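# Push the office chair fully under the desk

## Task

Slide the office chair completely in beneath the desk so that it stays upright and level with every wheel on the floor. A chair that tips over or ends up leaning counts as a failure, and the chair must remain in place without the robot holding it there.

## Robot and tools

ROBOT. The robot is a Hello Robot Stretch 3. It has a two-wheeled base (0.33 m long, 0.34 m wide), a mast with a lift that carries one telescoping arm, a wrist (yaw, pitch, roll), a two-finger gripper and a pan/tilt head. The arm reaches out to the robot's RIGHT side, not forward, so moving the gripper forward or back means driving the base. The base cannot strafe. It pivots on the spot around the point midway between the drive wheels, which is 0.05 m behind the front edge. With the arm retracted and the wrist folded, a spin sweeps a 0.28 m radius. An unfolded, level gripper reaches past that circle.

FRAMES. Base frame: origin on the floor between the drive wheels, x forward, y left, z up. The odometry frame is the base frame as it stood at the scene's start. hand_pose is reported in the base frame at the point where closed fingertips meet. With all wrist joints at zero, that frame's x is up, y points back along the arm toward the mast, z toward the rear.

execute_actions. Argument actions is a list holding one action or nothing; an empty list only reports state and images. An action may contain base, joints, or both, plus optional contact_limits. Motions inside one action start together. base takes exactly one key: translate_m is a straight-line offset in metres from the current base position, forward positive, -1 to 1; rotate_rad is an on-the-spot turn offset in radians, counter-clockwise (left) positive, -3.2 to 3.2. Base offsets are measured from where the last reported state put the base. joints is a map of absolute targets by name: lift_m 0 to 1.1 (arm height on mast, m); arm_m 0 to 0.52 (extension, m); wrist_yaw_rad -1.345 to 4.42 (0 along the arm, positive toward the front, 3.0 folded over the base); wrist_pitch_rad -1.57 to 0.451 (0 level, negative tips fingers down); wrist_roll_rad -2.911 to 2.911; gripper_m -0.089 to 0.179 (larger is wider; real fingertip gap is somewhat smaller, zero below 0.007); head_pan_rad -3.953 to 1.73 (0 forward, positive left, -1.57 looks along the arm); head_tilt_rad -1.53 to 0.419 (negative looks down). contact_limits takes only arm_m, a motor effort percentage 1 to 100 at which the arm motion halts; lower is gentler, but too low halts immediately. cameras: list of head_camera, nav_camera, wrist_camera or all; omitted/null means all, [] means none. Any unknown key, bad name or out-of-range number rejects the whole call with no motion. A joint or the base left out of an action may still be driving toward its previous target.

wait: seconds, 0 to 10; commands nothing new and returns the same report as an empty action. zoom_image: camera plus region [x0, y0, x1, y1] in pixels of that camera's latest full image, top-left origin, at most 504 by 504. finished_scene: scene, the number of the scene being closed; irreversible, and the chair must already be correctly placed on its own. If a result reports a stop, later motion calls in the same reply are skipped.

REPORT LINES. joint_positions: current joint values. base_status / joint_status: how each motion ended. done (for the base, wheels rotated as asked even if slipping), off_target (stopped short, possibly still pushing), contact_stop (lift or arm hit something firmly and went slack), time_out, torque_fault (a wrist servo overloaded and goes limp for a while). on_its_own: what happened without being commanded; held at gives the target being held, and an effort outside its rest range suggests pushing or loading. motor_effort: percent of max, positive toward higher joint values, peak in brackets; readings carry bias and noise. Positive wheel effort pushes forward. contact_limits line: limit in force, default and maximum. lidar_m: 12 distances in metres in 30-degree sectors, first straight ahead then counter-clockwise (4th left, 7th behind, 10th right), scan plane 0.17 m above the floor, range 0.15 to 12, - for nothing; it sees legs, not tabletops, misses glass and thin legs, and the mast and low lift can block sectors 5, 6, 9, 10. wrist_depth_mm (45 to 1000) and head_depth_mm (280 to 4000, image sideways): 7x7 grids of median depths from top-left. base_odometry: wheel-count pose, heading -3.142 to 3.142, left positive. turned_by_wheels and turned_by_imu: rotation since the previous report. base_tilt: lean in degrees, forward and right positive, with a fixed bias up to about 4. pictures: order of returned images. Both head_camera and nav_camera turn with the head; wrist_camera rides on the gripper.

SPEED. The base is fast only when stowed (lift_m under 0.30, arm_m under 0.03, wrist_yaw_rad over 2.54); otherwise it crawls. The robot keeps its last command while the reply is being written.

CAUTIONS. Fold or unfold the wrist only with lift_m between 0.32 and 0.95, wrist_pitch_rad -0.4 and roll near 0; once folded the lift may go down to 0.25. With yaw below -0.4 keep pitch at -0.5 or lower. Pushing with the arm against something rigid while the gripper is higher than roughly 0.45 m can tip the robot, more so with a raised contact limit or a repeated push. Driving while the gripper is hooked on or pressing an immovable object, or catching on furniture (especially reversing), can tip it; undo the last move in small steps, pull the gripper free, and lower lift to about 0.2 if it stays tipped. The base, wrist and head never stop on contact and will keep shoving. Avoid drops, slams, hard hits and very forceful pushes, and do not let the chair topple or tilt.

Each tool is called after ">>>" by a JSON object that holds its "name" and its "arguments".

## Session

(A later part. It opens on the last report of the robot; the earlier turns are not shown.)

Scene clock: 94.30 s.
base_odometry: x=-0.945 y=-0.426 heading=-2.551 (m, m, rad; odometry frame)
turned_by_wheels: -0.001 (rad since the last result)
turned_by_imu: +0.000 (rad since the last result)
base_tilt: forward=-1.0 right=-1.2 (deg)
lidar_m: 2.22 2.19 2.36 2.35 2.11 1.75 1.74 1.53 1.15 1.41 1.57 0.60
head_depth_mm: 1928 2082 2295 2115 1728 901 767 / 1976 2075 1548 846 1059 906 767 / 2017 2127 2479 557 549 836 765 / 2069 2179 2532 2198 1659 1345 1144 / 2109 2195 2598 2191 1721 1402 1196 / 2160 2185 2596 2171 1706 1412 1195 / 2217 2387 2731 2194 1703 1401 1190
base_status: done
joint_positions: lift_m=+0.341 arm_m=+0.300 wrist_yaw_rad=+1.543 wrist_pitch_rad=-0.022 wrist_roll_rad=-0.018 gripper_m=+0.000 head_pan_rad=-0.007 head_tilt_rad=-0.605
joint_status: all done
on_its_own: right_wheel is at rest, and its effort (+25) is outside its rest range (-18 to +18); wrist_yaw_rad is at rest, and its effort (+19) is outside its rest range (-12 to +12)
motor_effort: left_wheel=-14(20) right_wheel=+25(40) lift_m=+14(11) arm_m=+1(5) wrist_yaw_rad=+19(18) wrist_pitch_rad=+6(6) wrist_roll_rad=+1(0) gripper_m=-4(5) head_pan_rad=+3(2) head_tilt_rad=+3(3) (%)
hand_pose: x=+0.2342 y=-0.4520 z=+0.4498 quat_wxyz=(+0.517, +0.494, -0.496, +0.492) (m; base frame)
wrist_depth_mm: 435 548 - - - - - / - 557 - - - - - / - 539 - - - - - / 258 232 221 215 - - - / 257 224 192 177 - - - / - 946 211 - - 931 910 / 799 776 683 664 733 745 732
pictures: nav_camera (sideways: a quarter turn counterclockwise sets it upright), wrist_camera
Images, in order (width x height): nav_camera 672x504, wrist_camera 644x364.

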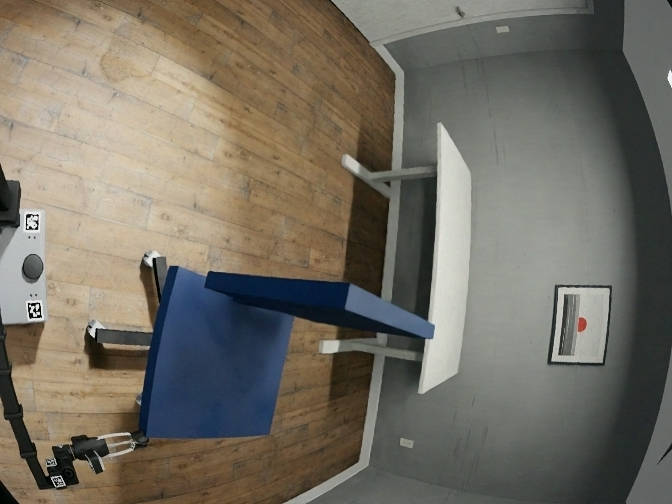

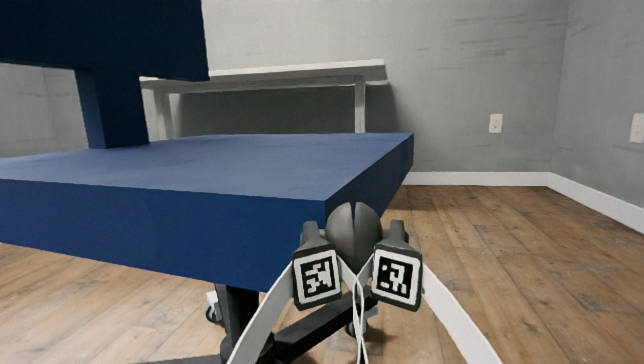

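At the corner; shift inward slightly.

>>> {"name": "execute_actions", "arguments": {"actions": [{"base":{"translate_m":-0.05}}], "cameras": []}}

>>> {"name": "execute_actions", "arguments": {"actions": [{"joints":{"arm_m":0.24}}], "cameras": []}}

>>> {"name": "execute_actions", "arguments": {"actions": [{"base":{"translate_m":0.3}}], "cameras": ["nav_camera"]}}

Scene clock: 96.03 s.
base_odometry: x=-0.904 y=-0.399 heading=-2.551 (m, m, rad; odometry frame)
turned_by_wheels: +0.000 (rad since the last result)
turned_by_imu: +0.000 (rad since the last result)
base_tilt: forward=-1.0 right=-1.3 (deg)
lidar_m: 2.25 2.24 2.37 2.36 2.04 1.70 1.69 1.49 1.13 1.41 1.56 0.64
head_depth_mm: 1974 2064 2379 2131 1728 901 769 / 1998 2129 855 966 1070 901 785 / 2054 2149 2489 580 671 857 819 / 2100 2210 2590 2174 1609 1347 1106 / 2153 2213 2635 2209 1703 1411 1193 / 2226 2206 2617 2173 1703 1401 1199 / 2257 2450 2794 2191 1701 1411 1195
base_status: done
joint_positions: lift_m=+0.341 arm_m=+0.300 wrist_yaw_rad=+1.529 wrist_pitch_rad=-0.022 wrist_roll_rad=-0.018 gripper_m=+0.000 head_pan_rad=-0.007 head_tilt_rad=-0.605
joint_status: not commanded
on_its_own: wrist_yaw_rad is held at +1.528, not at your +1.570, by its stall guard, which is not easing now
motor_effort: left_wheel=-3(17) right_wheel=+4(20) lift_m=+13(14) arm_m=+1(1) wrist_yaw_rad=-2(18) wrist_pitch_rad=+6(6) wrist_roll_rad=+0(1) gripper_m=-3(5) head_pan_rad=+2(2) head_tilt_rad=+4(2) (%)
hand_pose: x=+0.2341 y=-0.4556 z=+0.4498 quat_wxyz=(+0.521, +0.491, -0.500, +0.488) (m; base frame)
wrist_depth_mm: 463 571 - - - - - / - 566 - - - - - / - 578 - - - - - / 324 281 248 254 - - - / - 296 247 - - - - / - - 857 781 976 929 925 / 824 763 585 681 740 734 731
pictures: none
No camera images: the call's "cameras" was empty. Leave "cameras" out to get every camera's image.

Scene clock: 97.63 s.
base_odometry: x=-0.904 y=-0.399 heading=-2.551 (m, m, rad; odometry frame)
turned_by_wheels: +0.000 (rad since the last result)
turned_by_imu: +0.000 (rad since the last result)
base_tilt: forward=-1.1 right=-1.3 (deg)
lidar_m: 2.25 2.24 2.37 2.36 2.04 1.70 1.70 1.49 1.13 1.41 1.56 0.64
head_depth_mm: 1969 2067 2362 2162 1734 904 769 / 1991 2096 854 970 1065 899 783 / 2054 2160 2529 580 668 856 815 / 2105 2218 2597 2224 1624 1346 1112 / 2161 2182 2670 2199 1718 1408 1198 / 2215 2176 2629 2182 1716 1405 1191 / 2260 2477 2801 2187 1710 1404 1199
base_status: not commanded
joint_positions: lift_m=+0.341 arm_m=+0.240 wrist_yaw_rad=+1.529 wrist_pitch_rad=-0.022 wrist_roll_rad=-0.018 gripper_m=+0.000 head_pan_rad=-0.007 head_tilt_rad=-0.605
joint_status: all done
on_its_own: wrist_yaw_rad is held at +1.528, not at your +1.570, by its stall guard, which is not easing now
motor_effort: left_wheel=-4(4) right_wheel=+4(4) lift_m=+13(14) arm_m=-2(1) wrist_yaw_rad=+0(1) wrist_pitch_rad=+6(6) wrist_roll_rad=+1(0) gripper_m=-3(2) head_pan_rad=+3(2) head_tilt_rad=+6(3) (%)
hand_pose: x=+0.2341 y=-0.3961 z=+0.4498 quat_wxyz=(+0.521, +0.490, -0.500, +0.488) (m; base frame)
wrist_depth_mm: 408 512 721 - - - - / - 560 - - - - - / - 573 - - - - - / 360 309 268 242 289 - - / - - 277 - - - - / - - 977 765 988 939 968 / 808 802 592 572 771 726 720
pictures: none
No camera images: the call's "cameras" was empty. Leave "cameras" out to get every camera's image.

Scene clock: 102.00 s.
base_odometry: x=-1.153 y=-0.565 heading=-2.551 (m, m, rad; odometry frame)
turned_by_wheels: +0.000 (rad since the last result)
turned_by_imu: +0.000 (rad since the last result)
base_tilt: forward=-1.1 right=-1.2 (deg)
lidar_m: 2.16 1.94 2.32 2.31 2.57 2.00 1.98 1.73 1.26 1.46 1.62 0.52
head_depth_mm: 1726 1865 1544 2061 1725 910 769 / 1765 1896 1641 2221 1710 362 736 / 1810 1934 1532 554 442 369 434 / 1856 1992 2293 2199 1655 1384 1171 / 1882 2032 2390 2175 1706 1408 1193 / 1949 2072 2088 2129 1719 1400 1194 / 1994 2142 2520 2175 1710 1414 1196
base_status: done
joint_positions: lift_m=+0.341 arm_m=+0.240 wrist_yaw_rad=+1.468 wrist_pitch_rad=-0.024 wrist_roll_rad=-0.018 gripper_m=+0.000 head_pan_rad=-0.007 head_tilt_rad=-0.605
joint_status: not commanded
on_its_own: wrist_yaw_rad is held at +1.472, not at your +1.570, by its stall guard, which is not easing now
motor_effort: left_wheel=-4(31) right_wheel=+7(64) lift_m=+14(14) arm_m=-3(3) wrist_yaw_rad=+1(77) wrist_pitch_rad=+7(7) wrist_roll_rad=+0(0) gripper_m=-3(17) head_pan_rad=+3(2) head_tilt_rad=+3(3) (%)
hand_pose: x=+0.2329 y=-0.4116 z=+0.4493 quat_wxyz=(+0.536, +0.476, -0.514, +0.472) (m; base frame)
wrist_depth_mm: 453 - - - - - - / - - - - - - - / - - - - - - - / 245 232 218 207 200 - - / 164 169 176 178 191 198 - / 169 174 180 877 525 872 941 / 749 783 440 651 751 738 722
pictures: nav_camera (sideways: a quarter turn counterclockwise sets it upright)
Images, in order (width x height): nav_camera 672x504.

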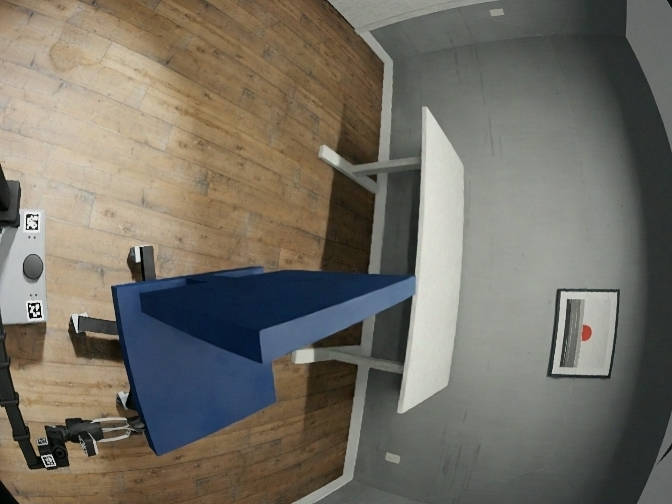

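Working. Continue.

>>> {"name": "execute_actions", "arguments": {"actions": [{"base":{"translate_m":0.25},"joints":{"arm_m":0.28,"wrist_yaw_rad":1.57}}], "cameras": ["nav_camera"]}}

Scene clock: 105.90 s.
base_odometry: x=-1.361 y=-0.704 heading=-2.553 (m, m, rad; odometry frame)
turned_by_wheels: -0.002 (rad since the last result)
turned_by_imu: -0.010 (rad since the last result)
base_tilt: forward=-1.1 right=-1.4 (deg)
lidar_m: 1.92 1.71 2.27 2.26 2.50 2.24 2.23 1.81 1.42 1.51 1.66 0.43
head_depth_mm: 1530 1681 1372 2046 1704 905 298 / 1563 1732 1371 2105 1731 343 311 / 1604 1757 1370 2097 1738 361 400 / 1629 1781 1440 2167 430 459 562 / 1676 1817 1446 2189 545 1314 1172 / 1703 1873 1519 2096 1703 1403 1196 / 1746 1915 1502 2092 1709 1410 1197
base_status: translate_m off_target (by the wheels' count: +0.2498 of +0.2500)
joint_positions: lift_m=+0.341 arm_m=+0.280 wrist_yaw_rad=+1.423 wrist_pitch_rad=-0.024 wrist_roll_rad=-0.018 gripper_m=+0.000 head_pan_rad=-0.007 head_tilt_rad=-0.605
joint_status: wrist_yaw_rad off_target (ended at +1.423, target +1.570); the others done
on_its_own: wrist_yaw_rad is held at +1.478, not at your +1.570, by its stall guard, which is still easing; right_wheel is at rest, and its effort (+74) is outside its rest range (-18 to +18)
motor_effort: left_wheel=-9(26) right_wheel=+74(94) lift_m=+14(13) arm_m=-3(3) wrist_yaw_rad=+37(68) wrist_pitch_rad=+7(7) wrist_roll_rad=+0(1) gripper_m=-8(12) head_pan_rad=+3(3) head_tilt_rad=+4(3) (%)
hand_pose: x=+0.2314 y=-0.4630 z=+0.4491 quat_wxyz=(+0.546, +0.464, -0.524, +0.460) (m; base frame)
wrist_depth_mm: - - - - - - - / - - - - - - - / - - - - - - - / 243 231 220 210 236 - - / 131 128 146 165 253 - - / 109 122 145 - 946 943 907 / 111 125 146 753 760 730 739
pictures: nav_camera (sideways: a quarter turn counterclockwise sets it upright)
Images, in order (width x height): nav_camera 672x504.

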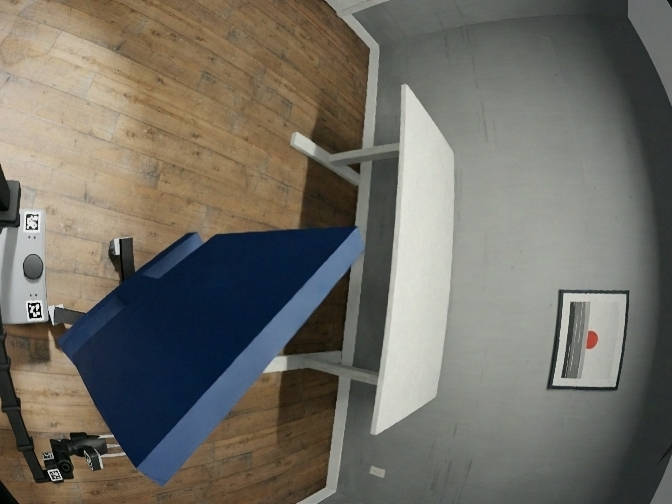

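>>> {"name": "execute_actions", "arguments": {"actions": [{"base":{"translate_m":-0.2}}], "cameras": []}}

>>> {"name": "execute_actions", "arguments": {"actions": [{"joints":{"arm_m":0.42,"wrist_yaw_rad":0.5,"head_pan_rad":-0.8}}], "cameras": []}}

>>> {"name": "execute_actions", "arguments": {"actions": [{"base":{"rotate_rad":0.9}}], "cameras": ["nav_camera"]}}

Scene clock: 109.47 s.
base_odometry: x=-1.195 y=-0.593 heading=-2.553 (m, m, rad; odometry frame)
turned_by_wheels: +0.000 (rad since the last result)
turned_by_imu: +0.000 (rad since the last result)
base_tilt: forward=-1.0 right=-1.4 (deg)
lidar_m: 2.11 1.90 2.31 2.30 2.54 2.04 2.04 1.77 1.29 1.47 1.63 0.61
head_depth_mm: 1689 1822 1539 2046 418 413 478 / 1729 1860 1534 2207 455 496 560 / 1757 1891 1631 539 541 617 751 / 1813 1934 1533 606 689 878 1129 / 1856 1965 2283 2127 1652 1409 1191 / 1892 2029 1958 2096 1704 1404 1196 / 1941 2101 2447 2183 1707 1407 1201
base_status: done
joint_positions: lift_m=+0.341 arm_m=+0.280 wrist_yaw_rad=+1.405 wrist_pitch_rad=-0.023 wrist_roll_rad=-0.018 gripper_m=+0.000 head_pan_rad=-0.007 head_tilt_rad=-0.605
joint_status: not commanded
on_its_own: wrist_yaw_rad is held at +1.406, not at your +1.570, by its stall guard, which is not easing now
motor_effort: left_wheel=-1(9) right_wheel=+1(61) lift_m=+14(14) arm_m=-2(3) wrist_yaw_rad=+1(12) wrist_pitch_rad=+6(7) wrist_roll_rad=+1(1) gripper_m=-3(5) head_pan_rad=+2(2) head_tilt_rad=+4(3) (%)
hand_pose: x=+0.2307 y=-0.4676 z=+0.4496 quat_wxyz=(+0.550, +0.459, -0.529, +0.455) (m; base frame)
wrist_depth_mm: - - - - - - - / - - - - - - - / - - - - - - - / 245 280 325 402 - - - / 238 273 - - - - - / - 917 - 852 951 954 963 / 785 737 662 754 742 753 745
pictures: none
No camera images: the call's "cameras" was empty. Leave "cameras" out to get every camera's image.

Scene clock: 111.77 s.
base_odometry: x=-1.195 y=-0.593 heading=-2.553 (m, m, rad; odometry frame)
turned_by_wheels: +0.000 (rad since the last result)
turned_by_imu: +0.000 (rad since the last result)
base_tilt: forward=-1.1 right=-1.3 (deg)
lidar_m: 2.11 1.90 2.31 2.30 2.54 2.05 2.03 1.77 1.29 1.47 1.63 0.61
head_depth_mm: 1593 1692 1830 1949 1733 1422 1211 / 1768 1910 2065 2129 1727 1421 1206 / 2004 2196 2421 2200 1726 1417 1177 / 2095 2298 2572 2207 1724 946 1150 / 1953 2153 2417 2183 1707 856 615 / 1834 2004 2236 2196 414 449 575 / 1760 1881 1524 2012 420 476 618
base_status: not commanded
joint_positions: lift_m=+0.341 arm_m=+0.420 wrist_yaw_rad=+0.501 wrist_pitch_rad=-0.022 wrist_roll_rad=-0.018 gripper_m=+0.000 head_pan_rad=-0.793 head_tilt_rad=-0.605
joint_status: all done
motor_effort: left_wheel=-1(1) right_wheel=+1(1) lift_m=+14(14) arm_m=+2(4) wrist_yaw_rad=-1(3) wrist_pitch_rad=+6(6) wrist_roll_rad=+1(1) gripper_m=-3(3) head_pan_rad=-3(30) head_tilt_rad=+4(2) (%)
hand_pose: x=+0.1013 y=-0.7889 z=+0.4497 quat_wxyz=(+0.694, +0.182, -0.676, +0.169) (m; base frame)
wrist_depth_mm: - - - - 859 717 610 / - - - - 853 753 609 / - - - - 894 751 631 / - - - - 922 775 643 / - - - - 940 778 674 / - - - 888 889 797 669 / 807 770 768 759 742 735 677
pictures: none
No camera images: the call's "cameras" was empty. Leave "cameras" out to get every camera's image.

Scene clock: 115.47 s.
base_odometry: x=-1.195 y=-0.593 heading=-1.654 (m, m, rad; odometry frame)
turned_by_wheels: +0.900 (rad since the last result)
turned_by_imu: +0.734 (rad since the last result)
base_tilt: forward=-1.0 right=-1.3 (deg)
lidar_m: 2.47 2.28 2.31 2.22 2.05 2.07 1.31 1.41 1.50 1.86 0.59 1.88
head_depth_mm: 1692 1826 1584 2097 1758 394 468 / 1699 1879 1570 2221 422 443 517 / 1744 1887 1573 2221 450 511 611 / 1764 1919 1653 2219 506 603 751 / 1803 1950 1650 554 595 729 1124 / 1834 1973 1651 603 761 1379 1198 / 1877 2005 1868 2095 1716 1408 1197
base_status: done
joint_positions: lift_m=+0.341 arm_m=+0.420 wrist_yaw_rad=+0.453 wrist_pitch_rad=-0.021 wrist_roll_rad=-0.018 gripper_m=+0.000 head_pan_rad=-0.795 head_tilt_rad=-0.599
joint_status: not commanded
on_its_own: wrist_yaw_rad is held at +0.455, not at your +0.500, by its stall guard, which is not easing now
motor_effort: left_wheel=-3(97) right_wheel=+4(87) lift_m=+22(23) arm_m=-2(7) wrist_yaw_rad=+2(77) wrist_pitch_rad=+6(10) wrist_roll_rad=+0(1) gripper_m=-3(12) head_pan_rad=-3(3) head_tilt_rad=+0(4) (%)
hand_pose: x=+0.0905 y=-0.7952 z=+0.4497 quat_wxyz=(+0.697, +0.165, -0.681, +0.153) (m; base frame)
wrist_depth_mm: 718 736 885 - - - - / - - - - - - - / - - - - - - - / - - - - - - - / 130 127 124 - - - - / 92 88 110 868 - 942 909 / - 79 105 725 759 727 712
pictures: nav_camera (sideways: a quarter turn counterclockwise sets it upright)
Images, in order (width x height): nav_camera 672x504.

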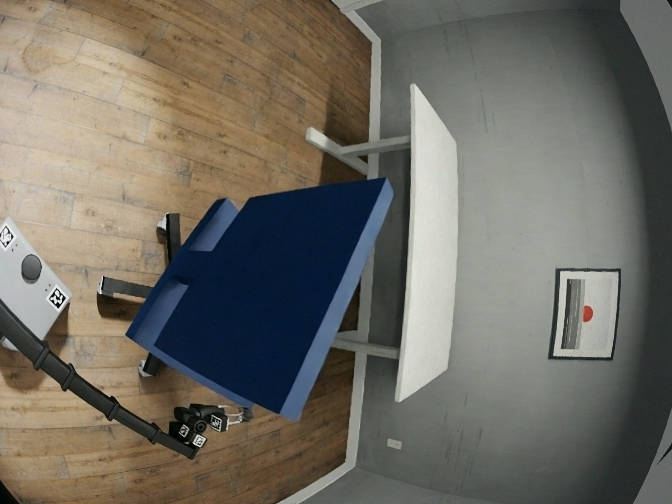

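>>> {"name": "execute_actions", "arguments": {"actions": [{"base":{"rotate_rad":0.35}}], "cameras": ["nav_camera"]}}

Scene clock: 117.73 s.
base_odometry: x=-1.195 y=-0.593 heading=-1.304 (m, m, rad; odometry frame)
turned_by_wheels: +0.350 (rad since the last result)
turned_by_imu: +0.161 (rad since the last result)
base_tilt: forward=-1.1 right=-1.4 (deg)
lidar_m: 2.34 2.27 2.37 2.12 2.08 1.82 1.33 1.50 1.56 2.15 0.58 1.86
head_depth_mm: 1664 1818 1483 2170 1731 392 453 / 1725 1877 1556 2244 420 442 516 / 1777 1913 1659 2211 448 508 605 / 1822 1985 1644 2225 501 596 742 / 1900 2039 1966 547 587 722 1156 / 1952 2141 2487 598 749 1366 1197 / 2030 2275 2599 2203 1708 1407 1204
base_status: done
joint_positions: lift_m=+0.340 arm_m=+0.420 wrist_yaw_rad=+0.441 wrist_pitch_rad=-0.021 wrist_roll_rad=-0.018 gripper_m=+0.000 head_pan_rad=-0.795 head_tilt_rad=-0.600
joint_status: not commanded
on_its_own: wrist_yaw_rad is held at +0.455, not at your +0.500, by its stall guard, which is not easing now
motor_effort: left_wheel=-6(97) right_wheel=+8(89) lift_m=+24(24) arm_m=-3(7) wrist_yaw_rad=+9(77) wrist_pitch_rad=+6(10) wrist_roll_rad=+0(0) gripper_m=-3(12) head_pan_rad=-2(2) head_tilt_rad=+0(2) (%)
hand_pose: x=+0.0878 y=-0.7965 z=+0.4496 quat_wxyz=(+0.698, +0.161, -0.682, +0.149) (m; base frame)
wrist_depth_mm: 795 749 788 803 - - - / - - - - - - - / - - - - - - - / - - - - - - - / 129 126 124 146 - - - / 91 87 103 896 - 921 919 / - 74 99 740 724 727 745
pictures: nav_camera (sideways: a quarter turn counterclockwise sets it upright)
Images, in order (width x height): nav_camera 672x504.

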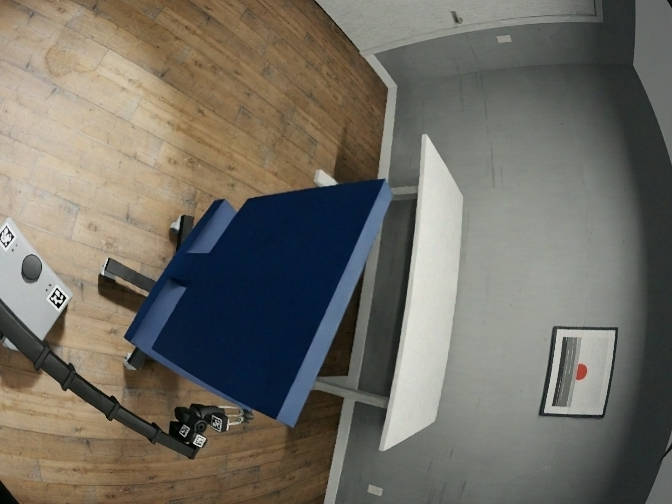

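>>> {"name": "execute_actions", "arguments": {"actions": [{"base":{"rotate_rad":-0.85},"joints":{"head_pan_rad":0}}], "cameras": []}}

>>> {"name": "execute_actions", "arguments": {"actions": [{"base":{"translate_m":0.7},"joints":{"arm_m":0,"wrist_yaw_rad":0}}], "cameras": ["nav_camera"]}}

Scene clock: 120.40 s.
base_odometry: x=-1.195 y=-0.593 heading=-2.154 (m, m, rad; odometry frame)
turned_by_wheels: -0.850 (rad since the last result)
turned_by_imu: -0.855 (rad since the last result)
base_tilt: forward=-1.0 right=-1.4 (deg)
lidar_m: 0.58 1.87 2.28 2.27 2.56 2.06 2.06 1.75 1.33 1.50 1.69 1.66
head_depth_mm: 1675 1805 1467 2158 1736 379 756 / 1711 1851 1572 2201 419 422 495 / 1741 1900 1556 2207 432 478 574 / 1796 1935 1640 2226 463 552 712 / 1842 1969 1648 2213 533 652 1129 / 1903 2034 1955 558 624 866 1176 / 1949 2167 2475 2031 1657 1409 1199
base_status: done
joint_positions: lift_m=+0.340 arm_m=+0.420 wrist_yaw_rad=+0.455 wrist_pitch_rad=-0.021 wrist_roll_rad=-0.018 gripper_m=+0.000 head_pan_rad=-0.007 head_tilt_rad=-0.600
joint_status: all done
on_its_own: wrist_yaw_rad is held at +0.455, not at your +0.500, by its stall guard, which is not easing now
motor_effort: left_wheel=+4(9) right_wheel=-4(11) lift_m=+24(24) arm_m=-2(3) wrist_yaw_rad=+0(7) wrist_pitch_rad=+6(6) wrist_roll_rad=+0(0) gripper_m=-3(4) head_pan_rad=+2(31) head_tilt_rad=+0(1) (%)
hand_pose: x=+0.0908 y=-0.7950 z=+0.4496 quat_wxyz=(+0.697, +0.166, -0.681, +0.153) (m; base frame)
wrist_depth_mm: - - - - 877 721 615 / - - - - 881 742 650 / - - - - 932 766 656 / - - - - 968 769 676 / - - - - 922 830 690 / - - 993 908 940 830 707 / 784 791 767 754 752 746 698
pictures: none
No camera images: the call's "cameras" was empty. Leave "cameras" out to get every camera's image.

Scene clock: 128.37 s.
base_odometry: x=-1.580 y=-1.177 heading=-2.154 (m, m, rad; odometry frame)
turned_by_wheels: +0.000 (rad since the last result)
turned_by_imu: +0.004 (rad since the last result)
base_tilt: forward=-1.0 right=-1.3 (deg)
lidar_m: 0.34 1.21 2.11 2.10 2.40 2.74 2.74 1.84 1.65 1.64 1.68 0.35
head_depth_mm: 1114 1220 1313 993 801 1428 770 / 1134 1252 1335 994 821 1419 768 / 1176 1291 1362 989 850 902 769 / 1195 1333 1377 987 1582 901 782 / 1230 1369 1369 981 1622 1409 303 / 1268 1417 1370 981 1672 1403 296 / 1302 1458 1359 975 1584 342 317
base_status: translate_m off_target (by the wheels' count: +0.6999 of +0.7000)
joint_positions: lift_m=+0.340 arm_m=+0.000 wrist_yaw_rad=+0.000 wrist_pitch_rad=-0.021 wrist_roll_rad=-0.018 gripper_m=+0.000 head_pan_rad=-0.006 head_tilt_rad=-0.599
joint_status: all done
motor_effort: left_wheel=+17(51) right_wheel=+15(41) lift_m=+24(24) arm_m=-2(5) wrist_yaw_rad=+1(2) wrist_pitch_rad=+6(6) wrist_roll_rad=+1(0) gripper_m=-2(3) head_pan_rad=+2(2) head_tilt_rad=-1(1) (%)
hand_pose: x=-0.0214 y=-0.4010 z=+0.4496 quat_wxyz=(+0.714, +0.008, -0.700, -0.008) (m; base frame)
wrist_depth_mm: - - - - - - - / - - - - - - - / - - - - - - - / - - - - - - - / - - - - - - - / - - - 902 952 955 958 / 803 798 775 751 737 736 738
pictures: nav_camera (sideways: a quarter turn counterclockwise sets it upright)
Images, in order (width x height): nav_camera 672x504.

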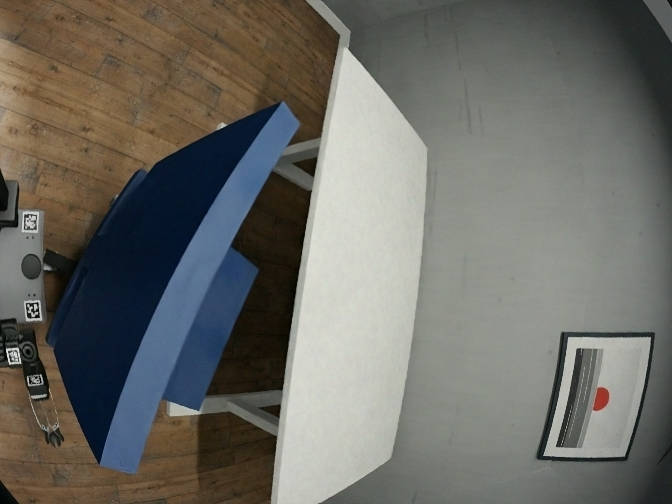

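>>> {"name": "execute_actions", "arguments": {"actions": [{"base":{"translate_m":0.45}}], "cameras": ["nav_camera"]}}

Scene clock: 133.93 s.
base_odometry: x=-1.827 y=-1.553 heading=-2.153 (m, m, rad; odometry frame)
turned_by_wheels: +0.000 (rad since the last result)
turned_by_imu: +0.003 (rad since the last result)
base_tilt: forward=-1.0 right=-1.4 (deg)
lidar_m: 0.35 0.82 1.81 2.01 2.30 3.18 3.17 2.07 1.75 1.74 0.76 0.97
head_depth_mm: 752 826 921 983 773 632 535 / 773 851 948 986 770 632 535 / 795 875 979 991 769 630 534 / 815 900 1011 987 765 628 545 / 837 931 1047 984 765 628 544 / 860 959 1090 977 763 626 544 / 885 991 1133 977 763 629 296
base_status: translate_m off_target (by the wheels' count: +0.4499 of +0.4500)
joint_positions: lift_m=+0.340 arm_m=+0.000 wrist_yaw_rad=+0.000 wrist_pitch_rad=-0.021 wrist_roll_rad=-0.018 gripper_m=+0.000 head_pan_rad=-0.006 head_tilt_rad=-0.599
joint_status: not commanded
motor_effort: left_wheel=+18(44) right_wheel=+16(43) lift_m=+24(24) arm_m=-2(2) wrist_yaw_rad=+1(1) wrist_pitch_rad=+6(6) wrist_roll_rad=+0(0) gripper_m=-2(3) head_pan_rad=+2(2) head_tilt_rad=+0(1) (%)
hand_pose: x=-0.0215 y=-0.4010 z=+0.4497 quat_wxyz=(+0.714, +0.008, -0.700, -0.008) (m; base frame)
wrist_depth_mm: 442 - - - - - - / 441 - - - - - - / 454 - - - - - - / 462 - - - - - - / 487 - - - - - - / 500 - - 917 993 962 928 / 716 748 792 752 754 734 721
pictures: nav_camera (sideways: a quarter turn counterclockwise sets it upright)
Images, in order (width x height): nav_camera 672x504.

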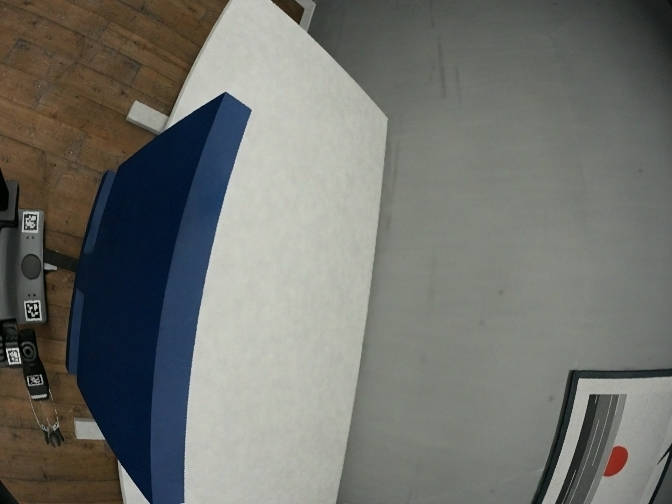

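>>> {"name": "execute_actions", "arguments": {"actions": [{"base":{"translate_m":0.12}}], "cameras": []}}

>>> {"name": "execute_actions", "arguments": {"actions": [{"base":{"translate_m":-0.4}}], "cameras": ["nav_camera"]}}

Scene clock: 138.33 s.
base_odometry: x=-1.891 y=-1.650 heading=-2.134 (m, m, rad; odometry frame)
turned_by_wheels: +0.019 (rad since the last result)
turned_by_imu: -0.499 (rad since the last result)
base_tilt: forward=-1.2 right=-1.3 (deg)
lidar_m: 0.37 0.36 0.82 1.88 2.01 2.32 3.18 3.19 2.05 1.74 1.75 0.76
head_depth_mm: 858 962 1090 998 773 633 548 / 837 932 1053 991 769 633 546 / 818 909 1027 992 768 628 546 / 802 886 998 983 769 627 540 / 783 869 969 982 765 628 532 / 770 847 950 974 764 626 531 / 754 829 923 976 763 627 532
base_status: translate_m time_out (by the wheels' count: +0.1160 of +0.1200)
joint_positions: lift_m=+0.340 arm_m=+0.000 wrist_yaw_rad=+0.000 wrist_pitch_rad=-0.020 wrist_roll_rad=-0.018 gripper_m=+0.000 head_pan_rad=-0.006 head_tilt_rad=-0.599
joint_status: not commanded
on_its_own: left_wheel is at rest, and its effort (+50) is outside its rest range (-18 to +18); right_wheel is at rest, and its effort (+33) is outside its rest range (-18 to +18)
motor_effort: left_wheel=+50(97) right_wheel=+33(81) lift_m=+25(24) arm_m=-2(2) wrist_yaw_rad=+0(3) wrist_pitch_rad=+6(6) wrist_roll_rad=+0(1) gripper_m=-2(3) head_pan_rad=+2(2) head_tilt_rad=+0(0) (%)
hand_pose: x=-0.0214 y=-0.4010 z=+0.4499 quat_wxyz=(+0.714, +0.007, -0.700, -0.007) (m; base frame)
wrist_depth_mm: - - - - - - - / - - - - - - - / - - - - - - - / - - - - - - - / - - - - - - - / - - - 915 936 974 962 / 795 791 797 769 736 764 738
pictures: none
No camera images: the call's "cameras" was empty. Leave "cameras" out to get every camera's image.

not run: a stop came earlier in this reply.

It's fully in (blocked). Back off.

>>> {"name": "execute_actions", "arguments": {"actions": [{"base":{"translate_m":-0.3}}], "cameras": ["nav_camera"]}}

Scene clock: 142.63 s.
base_odometry: x=-1.731 y=-1.397 heading=-2.134 (m, m, rad; odometry frame)
turned_by_wheels: +0.000 (rad since the last result)
turned_by_imu: -0.002 (rad since the last result)
base_tilt: forward=-1.0 right=-1.3 (deg)
lidar_m: 0.64 1.25 0.98 1.93 1.92 2.23 2.89 2.89 2.08 1.83 1.83 1.03
head_depth_mm: 1127 1265 1355 990 750 1393 1208 / 1102 1224 1318 541 577 733 1176 / 1078 1196 1306 987 556 670 1136 / 1051 1167 1266 984 536 644 817 / 1031 1139 1238 982 518 619 783 / 1008 1109 1226 980 503 593 765 / 989 1089 1194 976 486 572 749
base_status: done
joint_positions: lift_m=+0.340 arm_m=+0.000 wrist_yaw_rad=+0.000 wrist_pitch_rad=-0.020 wrist_roll_rad=-0.018 gripper_m=+0.000 head_pan_rad=-0.006 head_tilt_rad=-0.599
joint_status: not commanded
motor_effort: left_wheel=+0(44) right_wheel=+1(31) lift_m=+24(24) arm_m=-2(2) wrist_yaw_rad=+0(1) wrist_pitch_rad=+6(6) wrist_roll_rad=+0(0) gripper_m=-2(2) head_pan_rad=+2(2) head_tilt_rad=+0(1) (%)
hand_pose: x=-0.0214 y=-0.4010 z=+0.4499 quat_wxyz=(+0.714, +0.007, -0.700, -0.007) (m; base frame)
wrist_depth_mm: - - - - - - - / - - - - - - - / - - - - - - - / - - - - - - - / - - - - - - - / - - - 934 961 968 940 / 789 785 759 757 742 754 734
pictures: nav_camera (sideways: a quarter turn counterclockwise sets it upright)
Images, in order (width x height): nav_camera 672x504.

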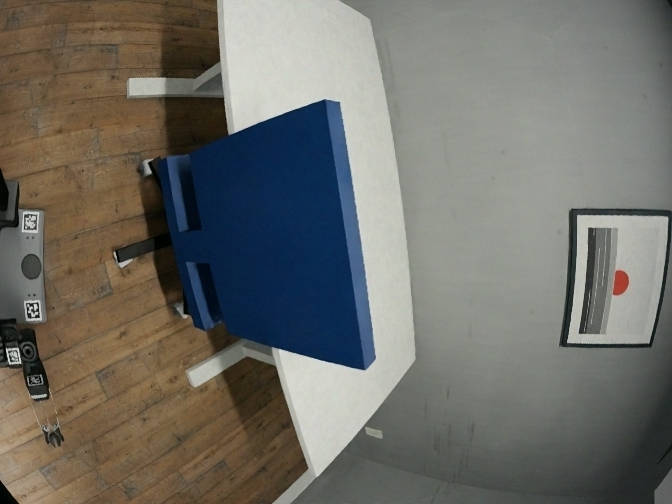

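>>> {"name": "finished_scene", "arguments": {"scene": 1}}

The scene is finished: the task was done.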